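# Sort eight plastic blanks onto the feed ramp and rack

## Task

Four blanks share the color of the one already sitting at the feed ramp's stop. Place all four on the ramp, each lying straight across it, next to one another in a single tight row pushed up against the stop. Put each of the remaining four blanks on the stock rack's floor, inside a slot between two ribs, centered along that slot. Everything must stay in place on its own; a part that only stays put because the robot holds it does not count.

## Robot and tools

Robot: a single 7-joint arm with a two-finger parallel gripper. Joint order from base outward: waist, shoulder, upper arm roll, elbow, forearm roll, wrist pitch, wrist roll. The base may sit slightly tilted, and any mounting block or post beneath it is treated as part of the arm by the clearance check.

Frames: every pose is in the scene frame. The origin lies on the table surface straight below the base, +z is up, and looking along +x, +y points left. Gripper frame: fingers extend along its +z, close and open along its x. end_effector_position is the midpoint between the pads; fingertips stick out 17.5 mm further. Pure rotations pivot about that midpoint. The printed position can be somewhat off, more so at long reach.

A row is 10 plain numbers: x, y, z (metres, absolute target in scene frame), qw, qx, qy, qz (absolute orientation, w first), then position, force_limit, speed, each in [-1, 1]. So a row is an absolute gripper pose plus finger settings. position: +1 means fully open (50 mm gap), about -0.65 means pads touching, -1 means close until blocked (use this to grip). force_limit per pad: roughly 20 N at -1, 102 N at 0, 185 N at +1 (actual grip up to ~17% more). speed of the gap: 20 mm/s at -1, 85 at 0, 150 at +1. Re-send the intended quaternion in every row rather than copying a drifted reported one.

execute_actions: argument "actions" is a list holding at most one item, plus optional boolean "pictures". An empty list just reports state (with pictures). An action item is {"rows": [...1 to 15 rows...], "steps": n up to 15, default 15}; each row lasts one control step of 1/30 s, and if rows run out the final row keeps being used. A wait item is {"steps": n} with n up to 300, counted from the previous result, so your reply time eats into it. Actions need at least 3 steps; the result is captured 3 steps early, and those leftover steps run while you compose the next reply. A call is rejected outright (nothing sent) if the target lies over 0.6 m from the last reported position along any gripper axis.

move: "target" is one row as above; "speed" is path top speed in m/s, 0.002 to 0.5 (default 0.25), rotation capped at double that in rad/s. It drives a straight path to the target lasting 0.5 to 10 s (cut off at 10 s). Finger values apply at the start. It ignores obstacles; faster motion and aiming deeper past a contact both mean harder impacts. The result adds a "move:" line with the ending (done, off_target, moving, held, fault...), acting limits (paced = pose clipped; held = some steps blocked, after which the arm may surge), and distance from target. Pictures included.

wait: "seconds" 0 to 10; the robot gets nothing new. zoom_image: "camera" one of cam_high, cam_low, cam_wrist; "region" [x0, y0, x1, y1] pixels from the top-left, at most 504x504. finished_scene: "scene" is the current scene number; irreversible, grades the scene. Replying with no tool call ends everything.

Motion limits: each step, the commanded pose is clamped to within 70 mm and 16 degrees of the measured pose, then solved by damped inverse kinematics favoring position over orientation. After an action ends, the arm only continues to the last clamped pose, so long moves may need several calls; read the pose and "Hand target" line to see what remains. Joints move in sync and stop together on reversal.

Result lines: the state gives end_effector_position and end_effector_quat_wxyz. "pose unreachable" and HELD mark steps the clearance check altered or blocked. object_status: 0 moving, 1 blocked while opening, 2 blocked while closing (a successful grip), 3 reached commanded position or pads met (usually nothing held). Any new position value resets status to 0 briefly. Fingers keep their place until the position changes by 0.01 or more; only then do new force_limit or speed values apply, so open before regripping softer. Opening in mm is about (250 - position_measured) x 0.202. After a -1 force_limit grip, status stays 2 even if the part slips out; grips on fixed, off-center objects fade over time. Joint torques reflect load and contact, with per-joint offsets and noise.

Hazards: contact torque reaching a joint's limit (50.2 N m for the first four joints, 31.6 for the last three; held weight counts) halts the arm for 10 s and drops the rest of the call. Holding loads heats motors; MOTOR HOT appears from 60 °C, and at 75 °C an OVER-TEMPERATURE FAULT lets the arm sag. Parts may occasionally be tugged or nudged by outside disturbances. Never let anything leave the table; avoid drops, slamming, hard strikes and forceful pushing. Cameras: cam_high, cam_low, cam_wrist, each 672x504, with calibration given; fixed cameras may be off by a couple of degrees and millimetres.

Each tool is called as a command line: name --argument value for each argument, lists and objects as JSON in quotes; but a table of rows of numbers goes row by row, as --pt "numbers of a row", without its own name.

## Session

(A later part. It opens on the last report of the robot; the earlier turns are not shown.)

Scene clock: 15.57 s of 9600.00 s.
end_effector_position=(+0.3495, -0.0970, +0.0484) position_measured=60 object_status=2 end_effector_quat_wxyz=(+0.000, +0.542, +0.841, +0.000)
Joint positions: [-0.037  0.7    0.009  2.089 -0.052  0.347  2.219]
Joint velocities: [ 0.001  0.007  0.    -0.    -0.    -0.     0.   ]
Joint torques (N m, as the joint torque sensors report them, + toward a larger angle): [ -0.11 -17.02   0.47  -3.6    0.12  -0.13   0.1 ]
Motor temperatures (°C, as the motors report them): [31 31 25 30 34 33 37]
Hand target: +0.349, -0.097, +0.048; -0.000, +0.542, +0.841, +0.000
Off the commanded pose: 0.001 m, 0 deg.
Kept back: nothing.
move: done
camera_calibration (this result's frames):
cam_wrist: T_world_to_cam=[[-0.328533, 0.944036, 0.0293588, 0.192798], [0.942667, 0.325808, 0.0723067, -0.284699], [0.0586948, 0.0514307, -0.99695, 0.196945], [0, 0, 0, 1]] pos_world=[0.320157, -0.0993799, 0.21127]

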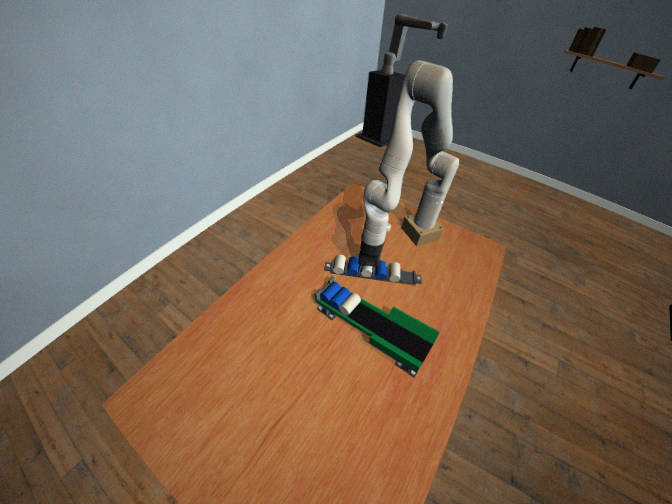

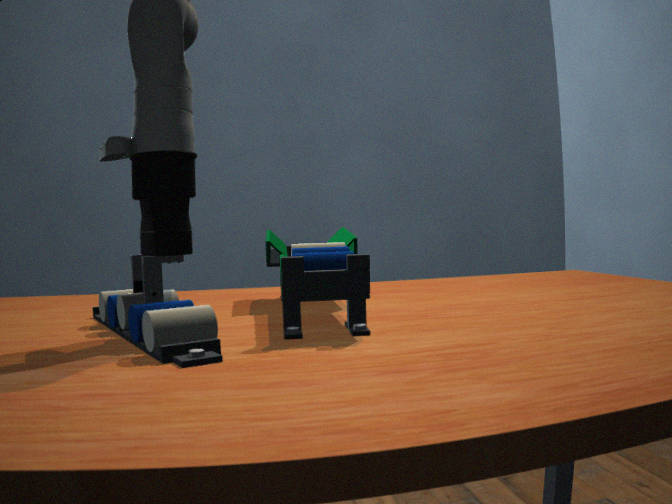

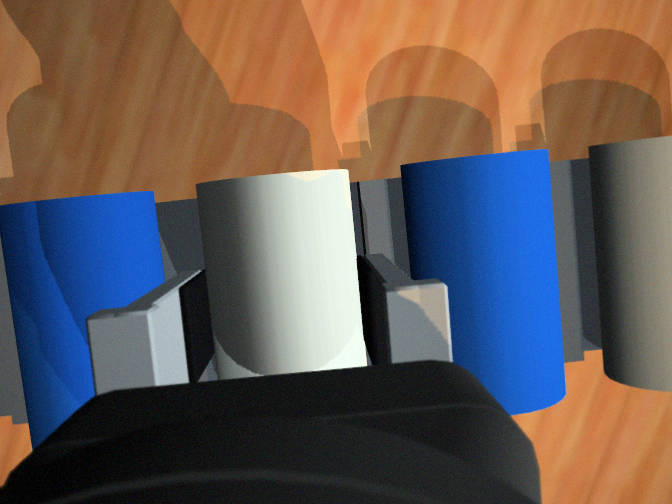

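execute_actions --actions '[{"rows":[[0.3490,-0.0969,0.0472,0,0.5420,0.8404,0,-1,-0.3,-0.8],[0.3490,-0.0968,0.0462,0,0.5420,0.8404,0,-1,-0.3,-0.8],[0.3490,-0.0967,0.0452,0,0.5420,0.8404,0,-1,-0.3,-0.8],[0.3490,-0.0967,0.0443,0,0.5420,0.8404,0,-1,-0.3,-0.8],[0.3490,-0.0967,0.0435,0,0.5420,0.8404,0,-1,-0.3,-0.8],[0.3490,-0.0967,0.0430,0,0.5420,0.8404,0,-1,-0.3,-0.8],[0.3490,-0.0967,0.0427,0,0.5420,0.8404,0,-1,-0.3,-0.8],[0.3490,-0.0967,0.0426,0,0.5420,0.8404,0,-1,-0.3,-0.8],[0.3490,-0.0967,0.0426,0,0.5420,0.8404,0,-1,-0.3,-0.8],[0.3490,-0.0967,0.0426,0,0.5420,0.8404,0,-1,-0.3,-0.8],[0.3490,-0.0967,0.0426,0,0.5420,0.8404,0,-1,-0.3,-0.8],[0.3490,-0.0967,0.0426,0,0.5420,0.8404,0,-1,-0.3,-0.8],[0.3490,-0.0967,0.0426,0,0.5420,0.8404,0,0.84,-0.3,-0.6]],"steps":15}]' --pictures false

Scene clock: 16.23 s of 9600.00 s.
end_effector_position=(+0.3491, -0.0967, +0.0428) position_measured=60 object_status=2 end_effector_quat_wxyz=(+0.000, +0.542, +0.840, +0.000)
Joint positions: [-0.038  0.714  0.008  2.091 -0.052  0.331  2.218]
Joint velocities: [ 0.     0.004  0.    -0.001 -0.002 -0.001  0.   ]
Joint torques (N m, as the joint torque sensors report them, + toward a larger angle): [ -0.27 -17.54   0.76  -3.13   0.2    0.06   0.1 ]
Motor temperatures (°C, as the motors report them): [31 31 25 30 34 33 37]
Steps of this call (steps 1 to 8: nothing new was sent; steps 9 to 20: the first 12 steps of this action). Readings (end_effector_position | what the end effector reports):
9: (+0.3492, -0.0969, +0.0480) | position_measured=60 object_status=2
10: (+0.3491, -0.0969, +0.0474) | position_measured=60 object_status=2
12: (+0.3489, -0.0968, +0.0458) | position_measured=60 object_status=2
16: (+0.3490, -0.0967, +0.0432) | position_measured=60 object_status=2
20: the state above

move --target '[0.3520,-0.0953,0.095,0,0.5420,0.8404,0,0.84,-0.3,-0.6]' --speed 0.2

move --target '[0.5614,-0.0217,0.1350,0.1795,0.7139,0.6473,-0.1980,0.76,-0.3,-0.6]' --speed 0.32

Scene clock: 17.53 s of 9600.00 s.
end_effector_position=(+0.3517, -0.0954, +0.0947) position_measured=26 object_status=3 end_effector_quat_wxyz=(-0.000, +0.542, +0.840, -0.000)
Joint positions: [-0.05   0.588  0.021  2.063 -0.049  0.487  2.21 ]
Joint velocities: [-0.001 -0.006 -0.    -0.003 -0.    -0.    -0.   ]
Joint torques (N m, as the joint torque sensors report them, + toward a larger angle): [ -0.1  -16.02   0.49  -4.57   0.19  -0.12  -0.06]
Motor temperatures (°C, as the motors report them): [31 31 25 30 34 33 37]
Hand target: +0.352, -0.095, +0.095; +0.000, +0.542, +0.840, -0.000
Off your previous action's commanded pose: 0.000 m, 0 deg at its last step (step 3 of this call).
Off the commanded pose: 0.000 m, 0 deg.
Kept back: nothing.
move: done
camera_calibration (this result's frames):
cam_wrist: T_world_to_cam=[[-0.327206, 0.944496, 0.0294047, 0.190246], [0.943208, 0.324553, 0.0708828, -0.29086], [0.0574051, 0.050928, -0.997051, 0.24326], [0, 0, 0, 1]] pos_world=[0.322627, -0.0976758, 0.257566]

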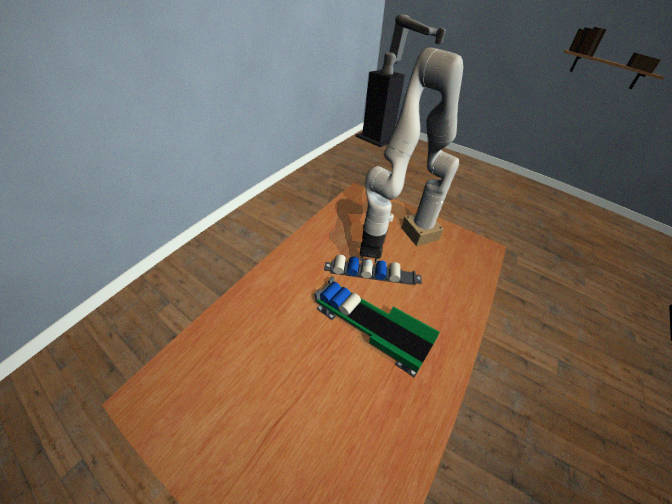

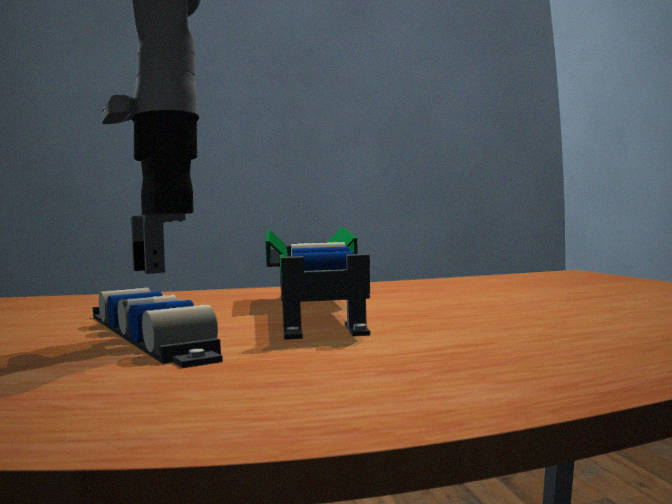

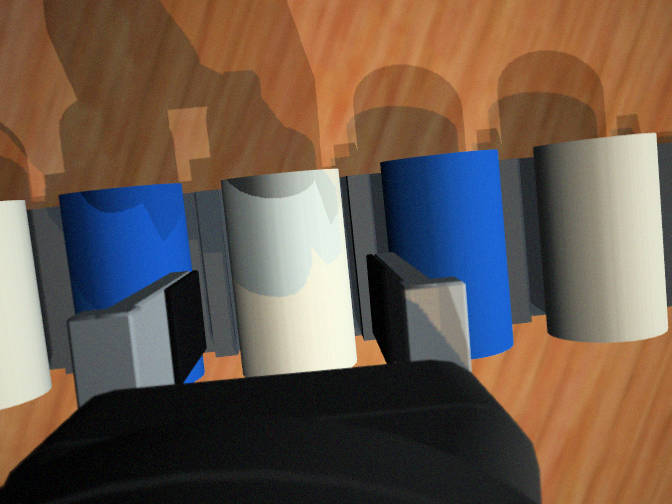

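Scene clock: 19.30 s of 9600.00 s.
end_effector_position=(+0.5621, -0.0215, +0.1369) position_measured=39 object_status=3 end_effector_quat_wxyz=(+0.180, +0.715, +0.646, -0.198)
Joint positions: [-0.714  1.036  0.534  1.154  0.061  1.173  1.26 ]
Joint velocities: [ 0.004  0.013 -0.001 -0.007  0.001  0.003 -0.   ]
Joint torques (N m, as the joint torque sensors report them, + toward a larger angle): [ -0.02 -24.45   5.25  -6.64   1.74   0.58  -0.02]
Motor temperatures (°C, as the motors report them): [31 31 25 30 34 33 37]
Hand target: +0.562, -0.022, +0.136; +0.180, +0.715, +0.646, -0.199
Off the commanded pose: 0.002 m, 0 deg.
Kept back: nothing.
move: done
camera_calibration (this result's frames):
cam_wrist: T_world_to_cam=[[0.177423, 0.854825, -0.487643, -0.0267504], [0.983819, -0.141518, 0.109874, -0.554493], [0.0249134, -0.499247, -0.866102, 0.258001], [0, 0, 0, 1]] pos_world=[0.54384, 0.0732027, 0.271335]

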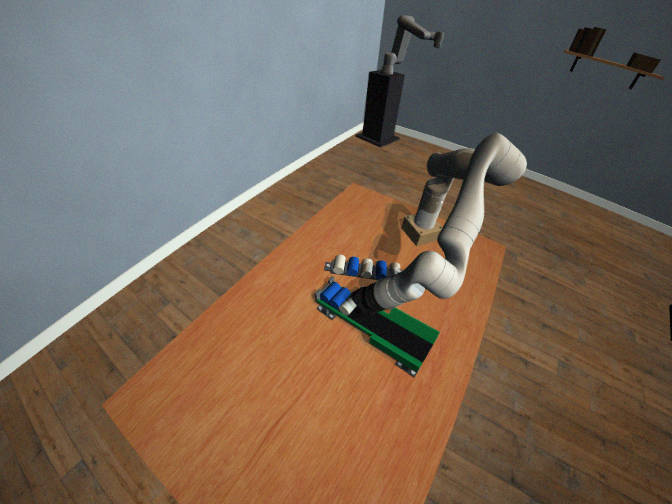

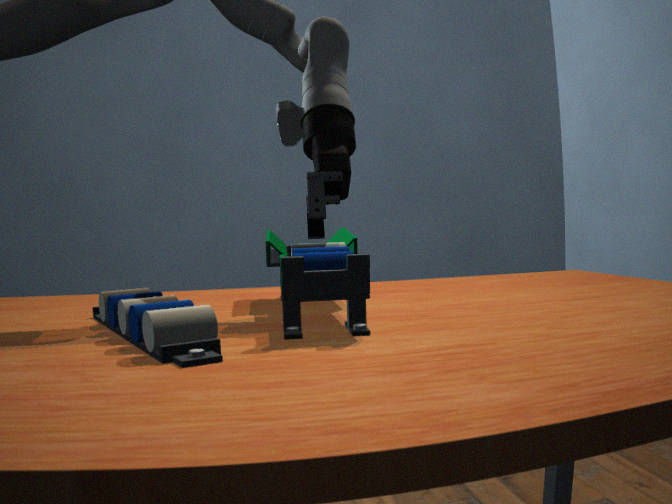

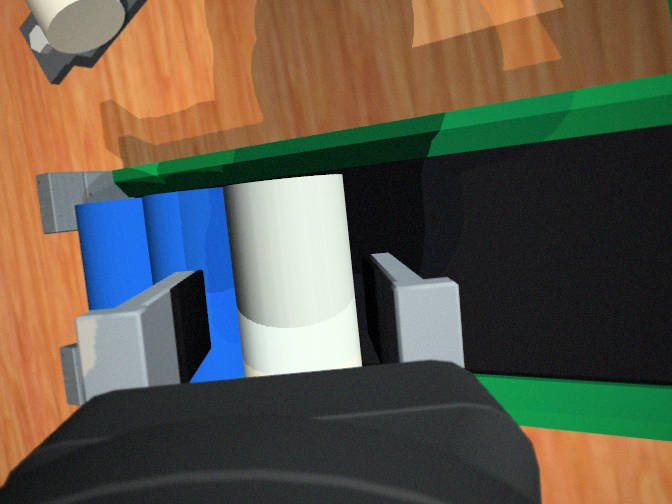

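execute_actions --actions '[{"steps":6}]' --pictures true

zoom_image --camera "cam_wrist" --region '[200,150,360,230]'

Scene clock: 19.50 s of 9600.00 s.
end_effector_position=(+0.5620, -0.0218, +0.1364) position_measured=39 object_status=3 end_effector_quat_wxyz=(+0.180, +0.715, +0.646, -0.199)
Joint positions: [-0.713  1.037  0.534  1.154  0.061  1.173  1.26 ]
Joint velocities: [ 0.001  0.002 -0.     0.001 -0.     0.001  0.   ]
Joint torques (N m, as the joint torque sensors report them, + toward a larger angle): [ -0.28 -24.56   5.59  -6.88   1.73   0.63  -0.11]
Motor temperatures (°C, as the motors report them): [31 31 25 30 34 33 37]
Hand target: +0.562, -0.022, +0.136; +0.180, +0.715, +0.646, -0.199
Off the commanded pose: 0.002 m, 0 deg.
Kept back: nothing.
Steps of this call (steps 1 to 6: nothing new was sent). Readings (end_effector_position | what the end effector reports):
1: (+0.5621, -0.0216, +0.1367) | position_measured=39 object_status=3
2: (+0.5621, -0.0217, +0.1366) | position_measured=39 object_status=3
4: (+0.5620, -0.0218, +0.1365) | position_measured=39 object_status=3
6: the state above
camera_calibration (this result's frames):
cam_wrist: T_world_to_cam=[[0.177317, 0.854462, -0.488317, -0.0265321], [0.983862, -0.141813, 0.109112, -0.554296], [0.023982, -0.499784, -0.865818, 0.257886], [0, 0, 0, 1]] pos_world=[0.54387, 0.0729514, 0.270806]

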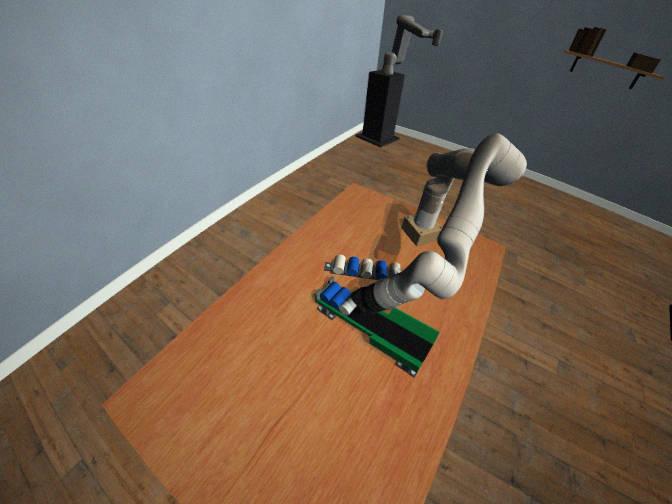

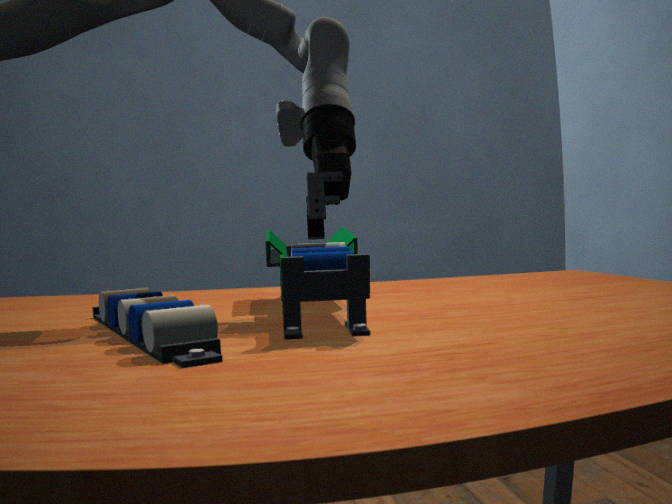

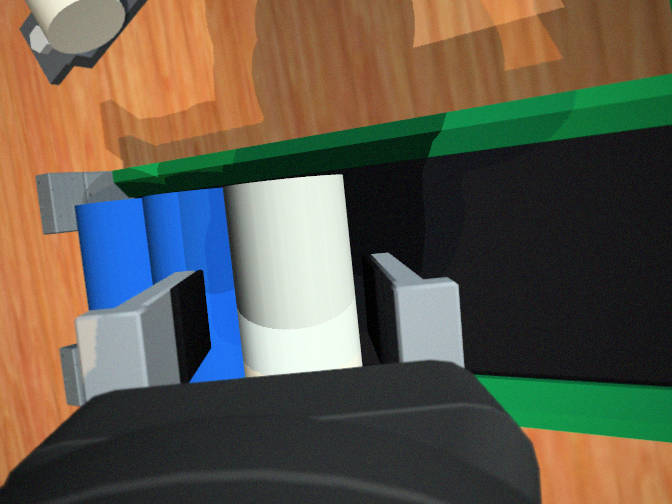

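Region (200, 150, 360, 230) of cam_wrist's 672x504 image, scaled by 3.150.

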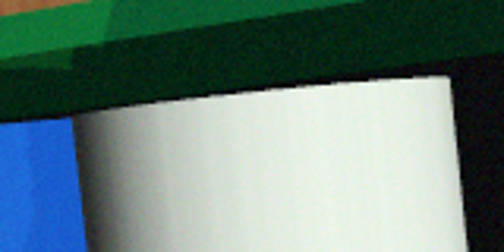

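move --target '[0.5596,-0.0449,0.0958,0.1795,0.7139,0.6473,-0.1980,0.745,-0.3,-0.6]' --speed 0.08

zoom_image --camera "cam_wrist" --region '[170,150,410,370]'

Scene clock: 20.67 s of 9600.00 s.
end_effector_position=(+0.5597, -0.0448, +0.0959) position_measured=42 object_status=3 end_effector_quat_wxyz=(+0.179, +0.714, +0.647, -0.198)
Joint positions: [-0.683  1.083  0.525  1.208  0.058  1.065  1.261]
Joint velocities: [ 0.001  0.001  0.     0.001  0.001 -0.     0.   ]
Joint torques (N m, as the joint torque sensors report them, + toward a larger angle): [ -0.18 -23.84   5.77  -6.58   1.6    0.61  -0.03]
Motor temperatures (°C, as the motors report them): [31 31 25 30 34 33 37]
Hand target: +0.560, -0.045, +0.096; +0.179, +0.714, +0.647, -0.198
Off the commanded pose: 0.000 m, 0 deg.
Kept back: nothing.
move: done
camera_calibration (this result's frames):
cam_wrist: T_world_to_cam=[[0.174926, 0.855412, -0.487516, -0.024987], [0.984254, -0.139152, 0.109, -0.550957], [0.0254014, -0.498907, -0.866283, 0.210666], [0, 0, 0, 1]] pos_world=[0.541301, 0.0498101, 0.230369]

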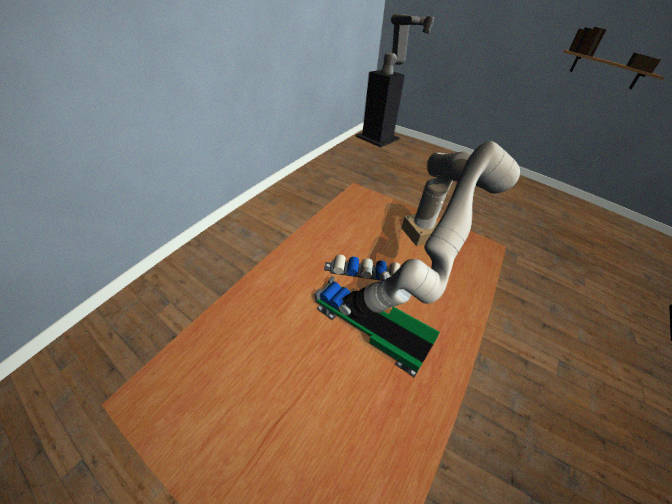

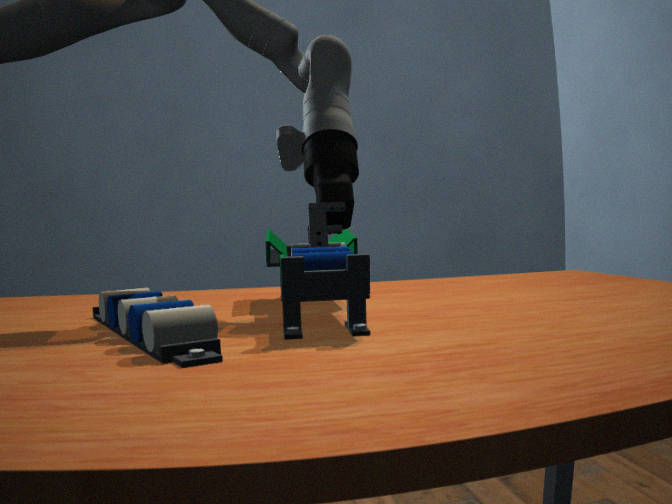

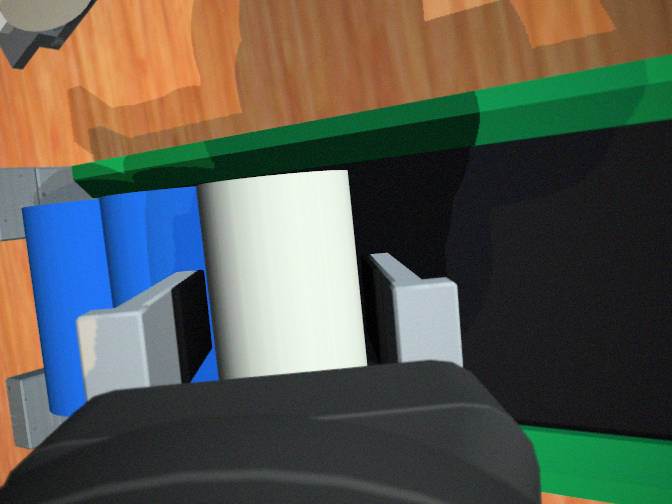

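Region (170, 150, 410, 370) of cam_wrist's 672x504 image, scaled by 2.100; it fills the top 462 rows of this view, and the rest is white.

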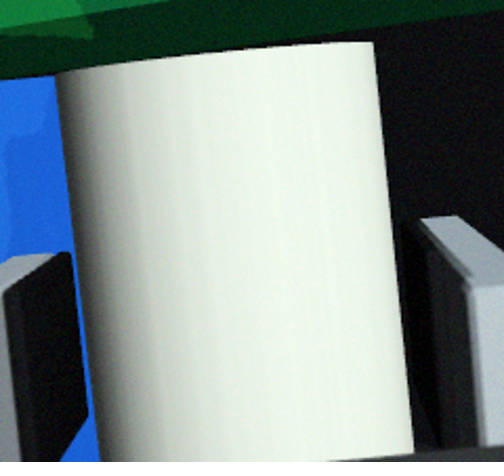

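execute_actions --actions '[{"rows":[[0.5596,-0.0452,0.0953,0.1795,0.7139,0.6473,-0.1980,0.745,-0.3,-0.8],[0.5596,-0.0452,0.0953,0.1795,0.7139,0.6473,-0.1980,0.745,-0.3,-0.8],[0.5596,-0.0452,0.0953,0.1795,0.7139,0.6473,-0.1980,0.745,-0.3,-0.8],[0.5596,-0.0452,0.0953,0.1795,0.7139,0.6473,-0.1980,-1,-0.3,-0.8]],"steps":13}]' --pictures false

move --target '[0.5605,-0.0340,0.1400,0.1282,0.7272,0.6594,-0.1413,-1,-0.3,-0.8]' --speed 0.15

Scene clock: 21.33 s of 9600.00 s.
end_effector_position=(+0.5596, -0.0450, +0.0953) position_measured=60 object_status=0 end_effector_quat_wxyz=(+0.179, +0.714, +0.647, -0.198)
Joint positions: [-0.683  1.083  0.525  1.208  0.058  1.063  1.261]
Joint velocities: [ 0.    -0.     0.     0.001  0.002 -0.     0.   ]
Joint torques (N m, as the joint torque sensors report them, + toward a larger angle): [ -0.28 -24.24   5.85  -6.42   1.57   0.67   0.  ]
Motor temperatures (°C, as the motors report them): [31 32 25 30 34 33 37]
Steps of this call (steps 1 to 10: nothing new was sent; steps 11 to 20: the first 10 steps of this action). Readings (end_effector_position | what the end effector reports):
11: (+0.5597, -0.0449, +0.0957) | position_measured=42 object_status=3
12: (+0.5597, -0.0450, +0.0956) | position_measured=42 object_status=3
14: (+0.5596, -0.0452, +0.0954) | position_measured=46 object_status=0
18: (+0.5596, -0.0450, +0.0953) | position_measured=60 object_status=0
20: the state above

Scene clock: 22.43 s of 9600.00 s.
end_effector_position=(+0.5601, -0.0338, +0.1394) position_measured=60 object_status=2 end_effector_quat_wxyz=(+0.128, +0.727, +0.660, -0.141)
Joint positions: [-0.605  0.949  0.462  1.223 -0.005  1.095  1.37 ]
Joint velocities: [ 0.005 -0.005  0.003  0.001  0.     0.001  0.002]
Joint torques (N m, as the joint torque sensors report them, + toward a larger angle): [ -0.44 -23.69   5.05  -7.66   1.43   0.29  -0.02]
Motor temperatures (°C, as the motors report them): [31 32 25 30 34 33 37]
Hand target: +0.560, -0.034, +0.140; +0.128, +0.727, +0.659, -0.141
Off your previous action's commanded pose: 0.000 m, 0 deg at its last step (step 3 of this call).
Off the commanded pose: 0.001 m, 0 deg.
Kept back: nothing.
move: done
camera_calibration (this result's frames):
cam_wrist: T_world_to_cam=[[0.181022, 0.920626, -0.345945, -0.0341498], [0.982696, -0.155284, 0.100975, -0.553148], [0.0392404, -0.358238, -0.932805, 0.260134], [0, 0, 0, 1]] pos_world=[0.53955, 0.0387342, 0.286694]

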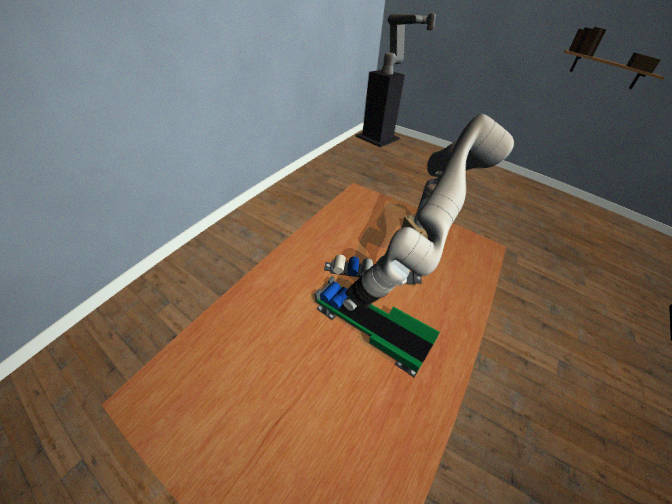

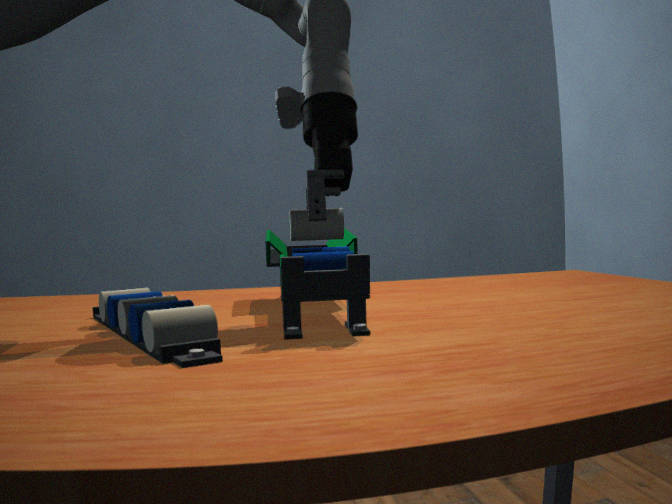

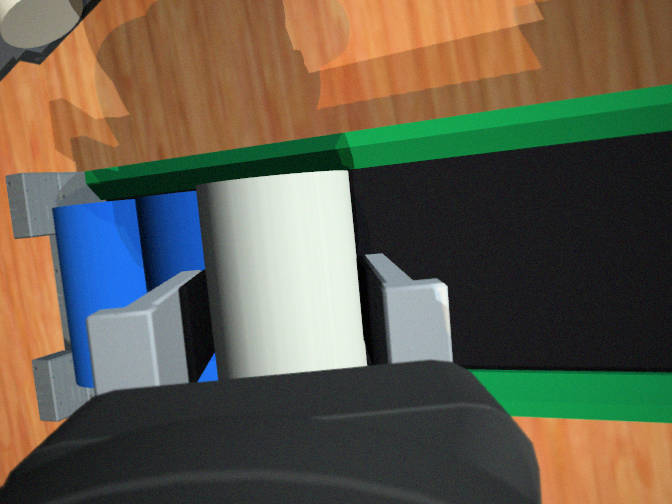

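move --target '[0.2815,0.0505,0.100,0,0.5406,0.8413,0,-1,-0.3,-0.8]' --speed 0.3

Scene clock: 24.30 s of 9600.00 s.
end_effector_position=(+0.2811, +0.0510, +0.0986) position_measured=60 object_status=2 end_effector_quat_wxyz=(-0.000, +0.539, +0.842, +0.001)
Joint positions: [-0.522  0.484  0.064  2.303 -0.115  0.347  1.85 ]
Joint velocities: [ 0.015 -0.006  0.002  0.001 -0.005  0.     0.007]
Joint torques (N m, as the joint torque sensors report them, + toward a larger angle): [ -0.65 -14.01   0.49  -3.25   0.38   0.02   0.18]
Motor temperatures (°C, as the motors report them): [31 32 25 30 34 33 37]
Hand target: +0.281, +0.051, +0.099; +0.000, +0.540, +0.842, +0.001
Off the commanded pose: 0.002 m, 0 deg.
Kept back: nothing.
move: done
camera_calibration (this result's frames):
cam_wrist: T_world_to_cam=[[-0.334405, 0.941935, 0.0305328, 0.0307912], [0.940624, 0.331584, 0.0726489, -0.271885], [0.0583063, 0.053014, -0.99689, 0.243413], [0, 0, 0, 1]] pos_world=[0.251846, 0.0482451, 0.261468]

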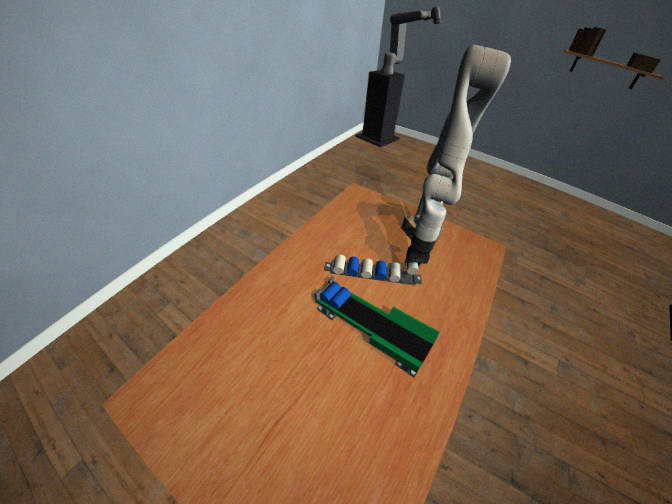

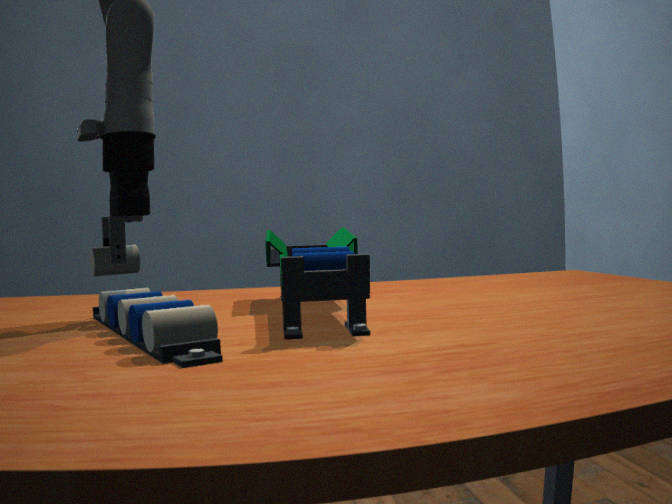

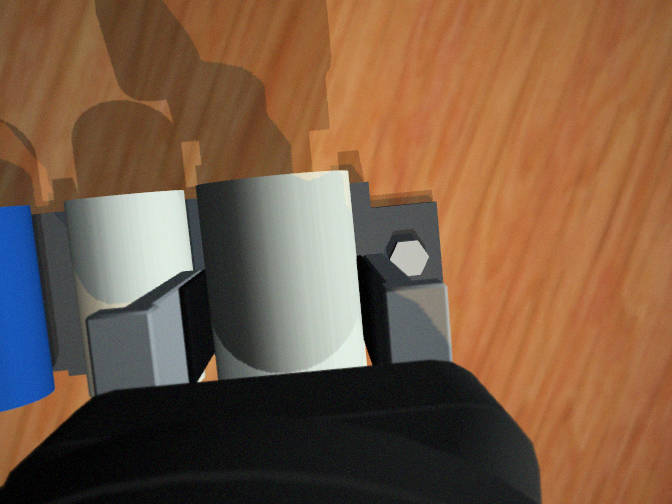

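move --target '[0.2808,0.0506,0.047,0,0.5406,0.8413,0,-1,-0.3,-0.8]' --speed 0.12

zoom_image --camera "cam_wrist" --region '[0,140,450,290]'

zoom_image --camera "cam_low" --region '[80,260,170,350]'

Scene clock: 25.37 s of 9600.00 s.
end_effector_position=(+0.2811, +0.0509, +0.0474) position_measured=60 object_status=2 end_effector_quat_wxyz=(+0.000, +0.540, +0.841, +0.000)
Joint positions: [-0.492  0.644  0.022  2.328 -0.136  0.161  1.865]
Joint velocities: [ 0.002  0.008 -0.     0.001 -0.    -0.     0.   ]
Joint torques (N m, as the joint torque sensors report them, + toward a larger angle): [ -0.35 -14.59   0.54  -1.63   0.23  -0.04  -0.15]
Motor temperatures (°C, as the motors report them): [31 32 25 30 34 33 37]
Hand target: +0.281, +0.051, +0.047; -0.000, +0.540, +0.841, +0.000
Off the commanded pose: 0.001 m, 0 deg.
Kept back: nothing.
move: done
camera_calibration (this result's frames):
cam_wrist: T_world_to_cam=[[-0.331419, 0.943022, 0.0295149, 0.0316899], [0.941664, 0.328676, 0.0723933, -0.268262], [0.0585676, 0.0517856, -0.996939, 0.192299], [0, 0, 0, 1]] pos_world=[0.251853, 0.0483287, 0.210195]

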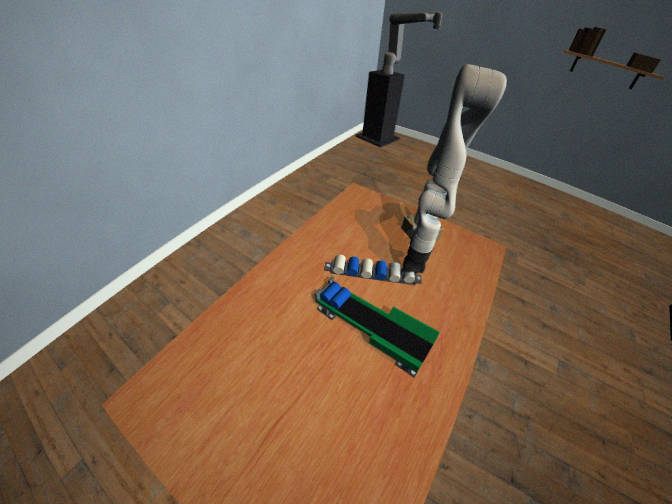

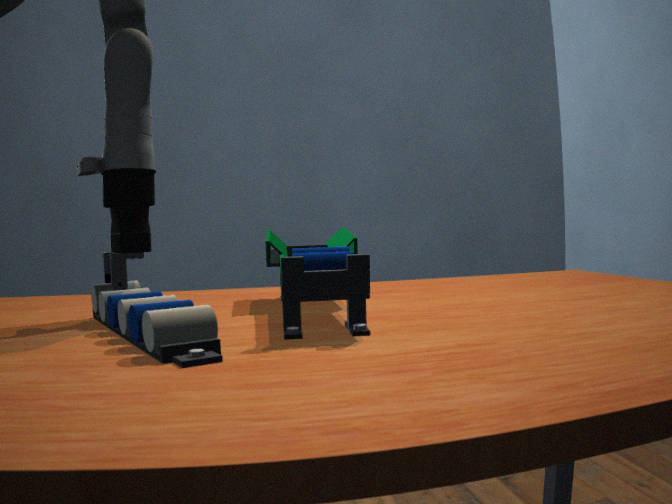

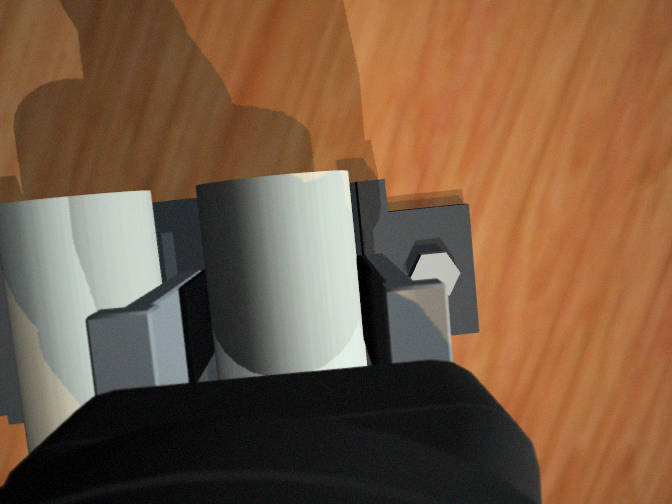

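Region (0, 140, 450, 290) of cam_wrist's 672x504 image, scaled by 1.120.

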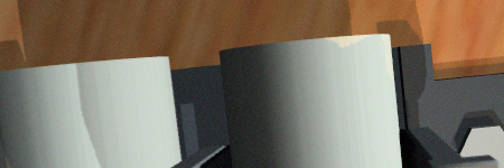

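Region (80, 260, 170, 350) of cam_low's 672x504 image, scaled by 5.600, with more detail than that image has.

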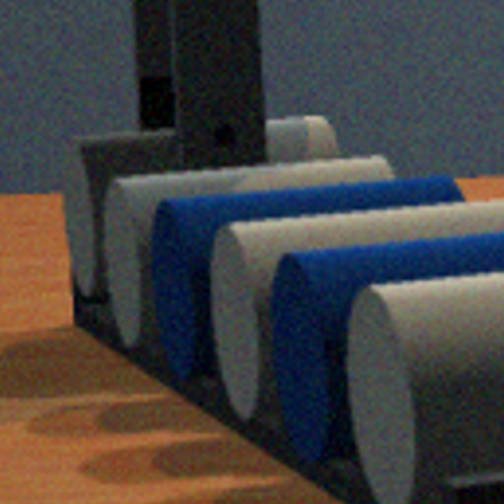

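execute_actions --actions '[{"rows":[[0.2808,0.0505,0.0462,0,0.5406,0.8413,0,-1,-0.3,-0.8],[0.2808,0.0505,0.0452,0,0.5406,0.8413,0,-1,-0.3,-0.8],[0.2808,0.0505,0.0443,0,0.5406,0.8413,0,-1,-0.3,-0.8],[0.2808,0.0505,0.0434,0,0.5406,0.8413,0,-1,-0.3,-0.8],[0.2808,0.0505,0.0427,0,0.5406,0.8413,0,-1,-0.3,-0.8],[0.2808,0.0505,0.0422,0,0.5406,0.8413,0,-1,-0.3,-0.8],[0.2808,0.0505,0.0419,0,0.5406,0.8413,0,-1,-0.3,-0.8],[0.2808,0.0505,0.0418,0,0.5406,0.8413,0,-1,-0.3,-0.8],[0.2808,0.0505,0.0418,0,0.5406,0.8413,0,-1,-0.3,-0.8],[0.2808,0.0505,0.0418,0,0.5406,0.8413,0,-1,-0.3,-0.8],[0.2808,0.0505,0.0418,0,0.5406,0.8413,0,0.84,-0.3,-0.6]],"steps":15}]' --pictures false

move --target '[0.2808,0.0505,0.078,0,0.5406,0.8413,0,0.84,-0.3,-0.6]' --speed 0.15

move --target '[0.3263,-0.0476,0.078,0,0.5406,0.8413,0,0.84,-0.3,-0.6]' --speed 0.22

Scene clock: 26.07 s of 9600.00 s.
end_effector_position=(+0.2810, +0.0506, +0.0420) position_measured=47 object_status=0 end_effector_quat_wxyz=(+0.000, +0.541, +0.841, +0.000)
Joint positions: [-0.488  0.661  0.018  2.329 -0.137  0.142  1.866]
Joint velocities: [ 0.001  0.003 -0.    -0.    -0.001 -0.001  0.   ]
Joint torques (N m, as the joint torque sensors report them, + toward a larger angle): [ -0.43 -14.2    0.36  -1.22   0.09   0.13  -0.13]
Motor temperatures (°C, as the motors report them): [31 32 25 30 34 33 37]
Steps of this call (steps 1 to 9: nothing new was sent; steps 10 to 21: the first 12 steps of this action). Readings (end_effector_position | what the end effector reports):
10: (+0.2809, +0.0507, +0.0469) | position_measured=60 object_status=2
11: (+0.2807, +0.0505, +0.0464) | position_measured=60 object_status=2
13: (+0.2806, +0.0504, +0.0449) | position_measured=60 object_status=2
17: (+0.2809, +0.0505, +0.0424) | position_measured=60 object_status=2
21: the state above

Scene clock: 27.17 s of 9600.00 s.
end_effector_position=(+0.2805, +0.0503, +0.0777) position_measured=26 object_status=3 end_effector_quat_wxyz=(-0.000, +0.541, +0.841, -0.000)
Joint positions: [-0.511  0.548  0.05   2.317 -0.127  0.27   1.857]
Joint velocities: [-0.003 -0.009  0.     0.002  0.002  0.001 -0.001]
Joint torques (N m, as the joint torque sensors report them, + toward a larger angle): [ -0.07 -13.44   0.36  -2.43   0.33   0.07   0.  ]
Motor temperatures (°C, as the motors report them): [31 32 25 30 34 33 37]
Hand target: +0.281, +0.050, +0.078; +0.000, +0.541, +0.841, -0.000
Off your previous action's commanded pose: 0.000 m, 0 deg at its last step (step 3 of this call).
Off the commanded pose: 0.001 m, 0 deg.
Kept back: nothing.
move: done
camera_calibration (this result's frames):
cam_wrist: T_world_to_cam=[[-0.330287, 0.943428, 0.0292201, 0.0308244], [0.942154, 0.327654, 0.070624, -0.269597], [0.0570545, 0.050856, -0.997075, 0.223065], [0, 0, 0, 1]] pos_world=[0.251456, 0.0479097, 0.240552]

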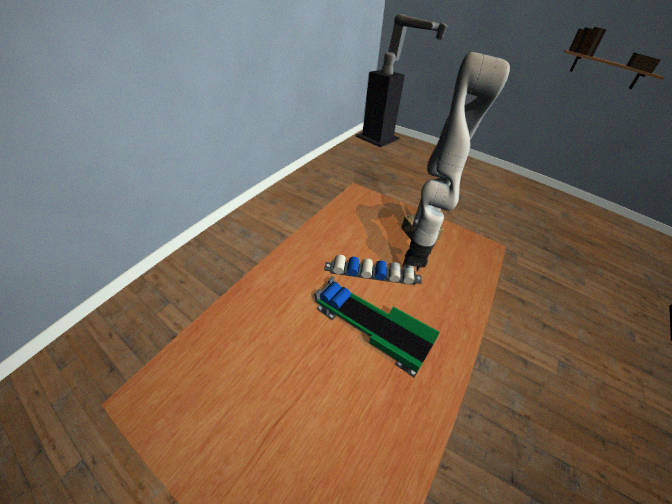

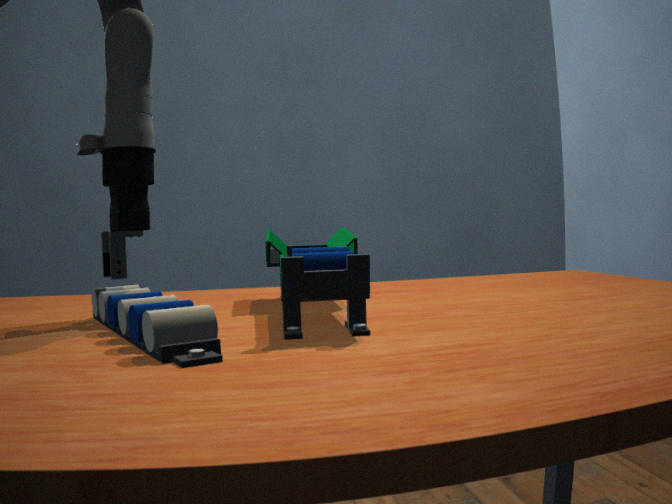

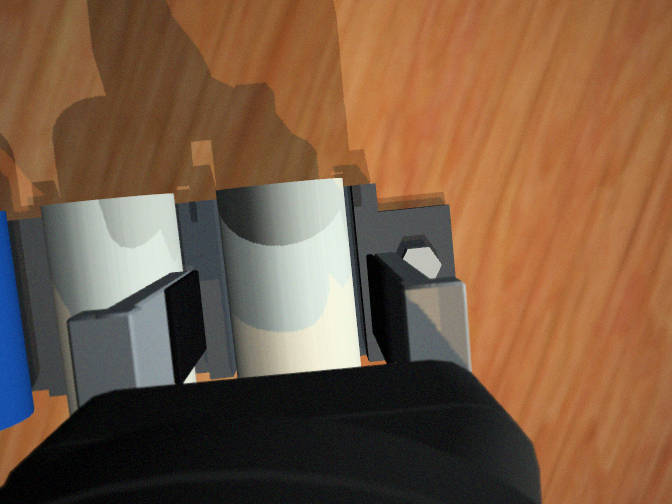

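Scene clock: 28.10 s of 9600.00 s.
end_effector_position=(+0.3263, -0.0468, +0.0782) position_measured=26 object_status=3 end_effector_quat_wxyz=(+0.000, +0.540, +0.842, -0.000)
Joint positions: [-0.176  0.589  0.02   2.181 -0.059  0.365  2.101]
Joint velocities: [ 0.019  0.004  0.004  0.001 -0.007  0.001  0.007]
Joint torques (N m, as the joint torque sensors report them, + toward a larger angle): [ -0.76 -15.03   1.04  -3.64   0.19  -0.01  -0.03]
Motor temperatures (°C, as the motors report them): [31 32 25 30 34 33 37]
Hand target: +0.326, -0.048, +0.078; -0.000, +0.541, +0.841, -0.000
Off the commanded pose: 0.001 m, 0 deg.
Kept back: nothing.
move: done
camera_calibration (this result's frames):
cam_wrist: T_world_to_cam=[[-0.332861, 0.942537, 0.0287802, 0.138352], [0.941218, 0.330223, 0.0711415, -0.280634], [0.0575496, 0.0507687, -0.997051, 0.225756], [0, 0, 0, 1]] pos_world=[0.297198, -0.049191, 0.241073]

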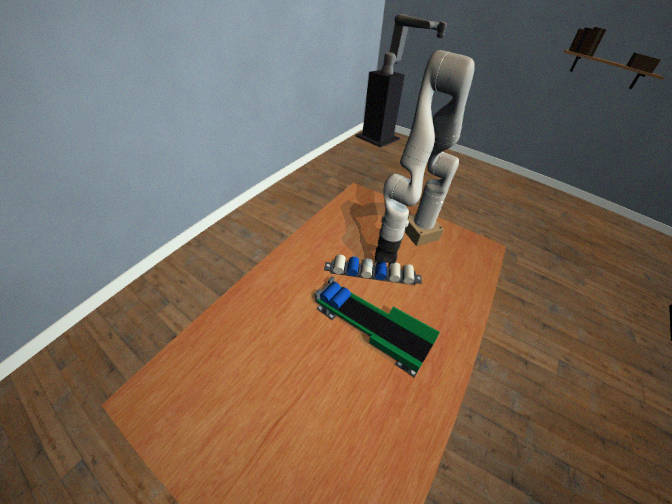

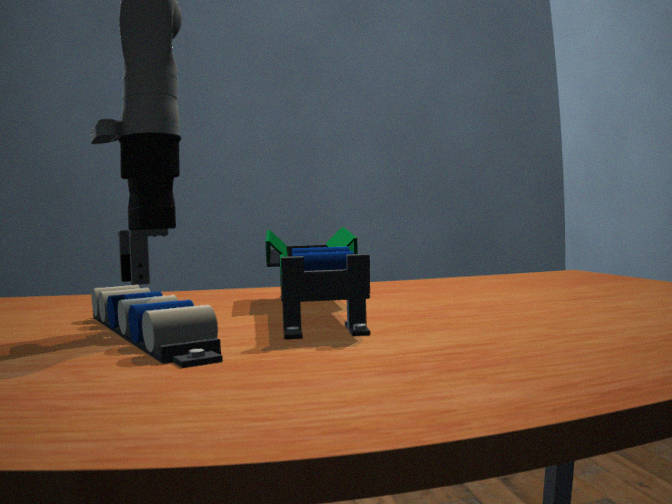

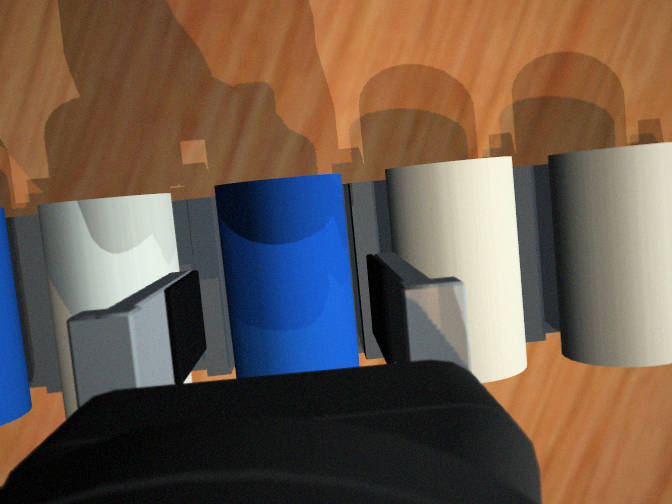

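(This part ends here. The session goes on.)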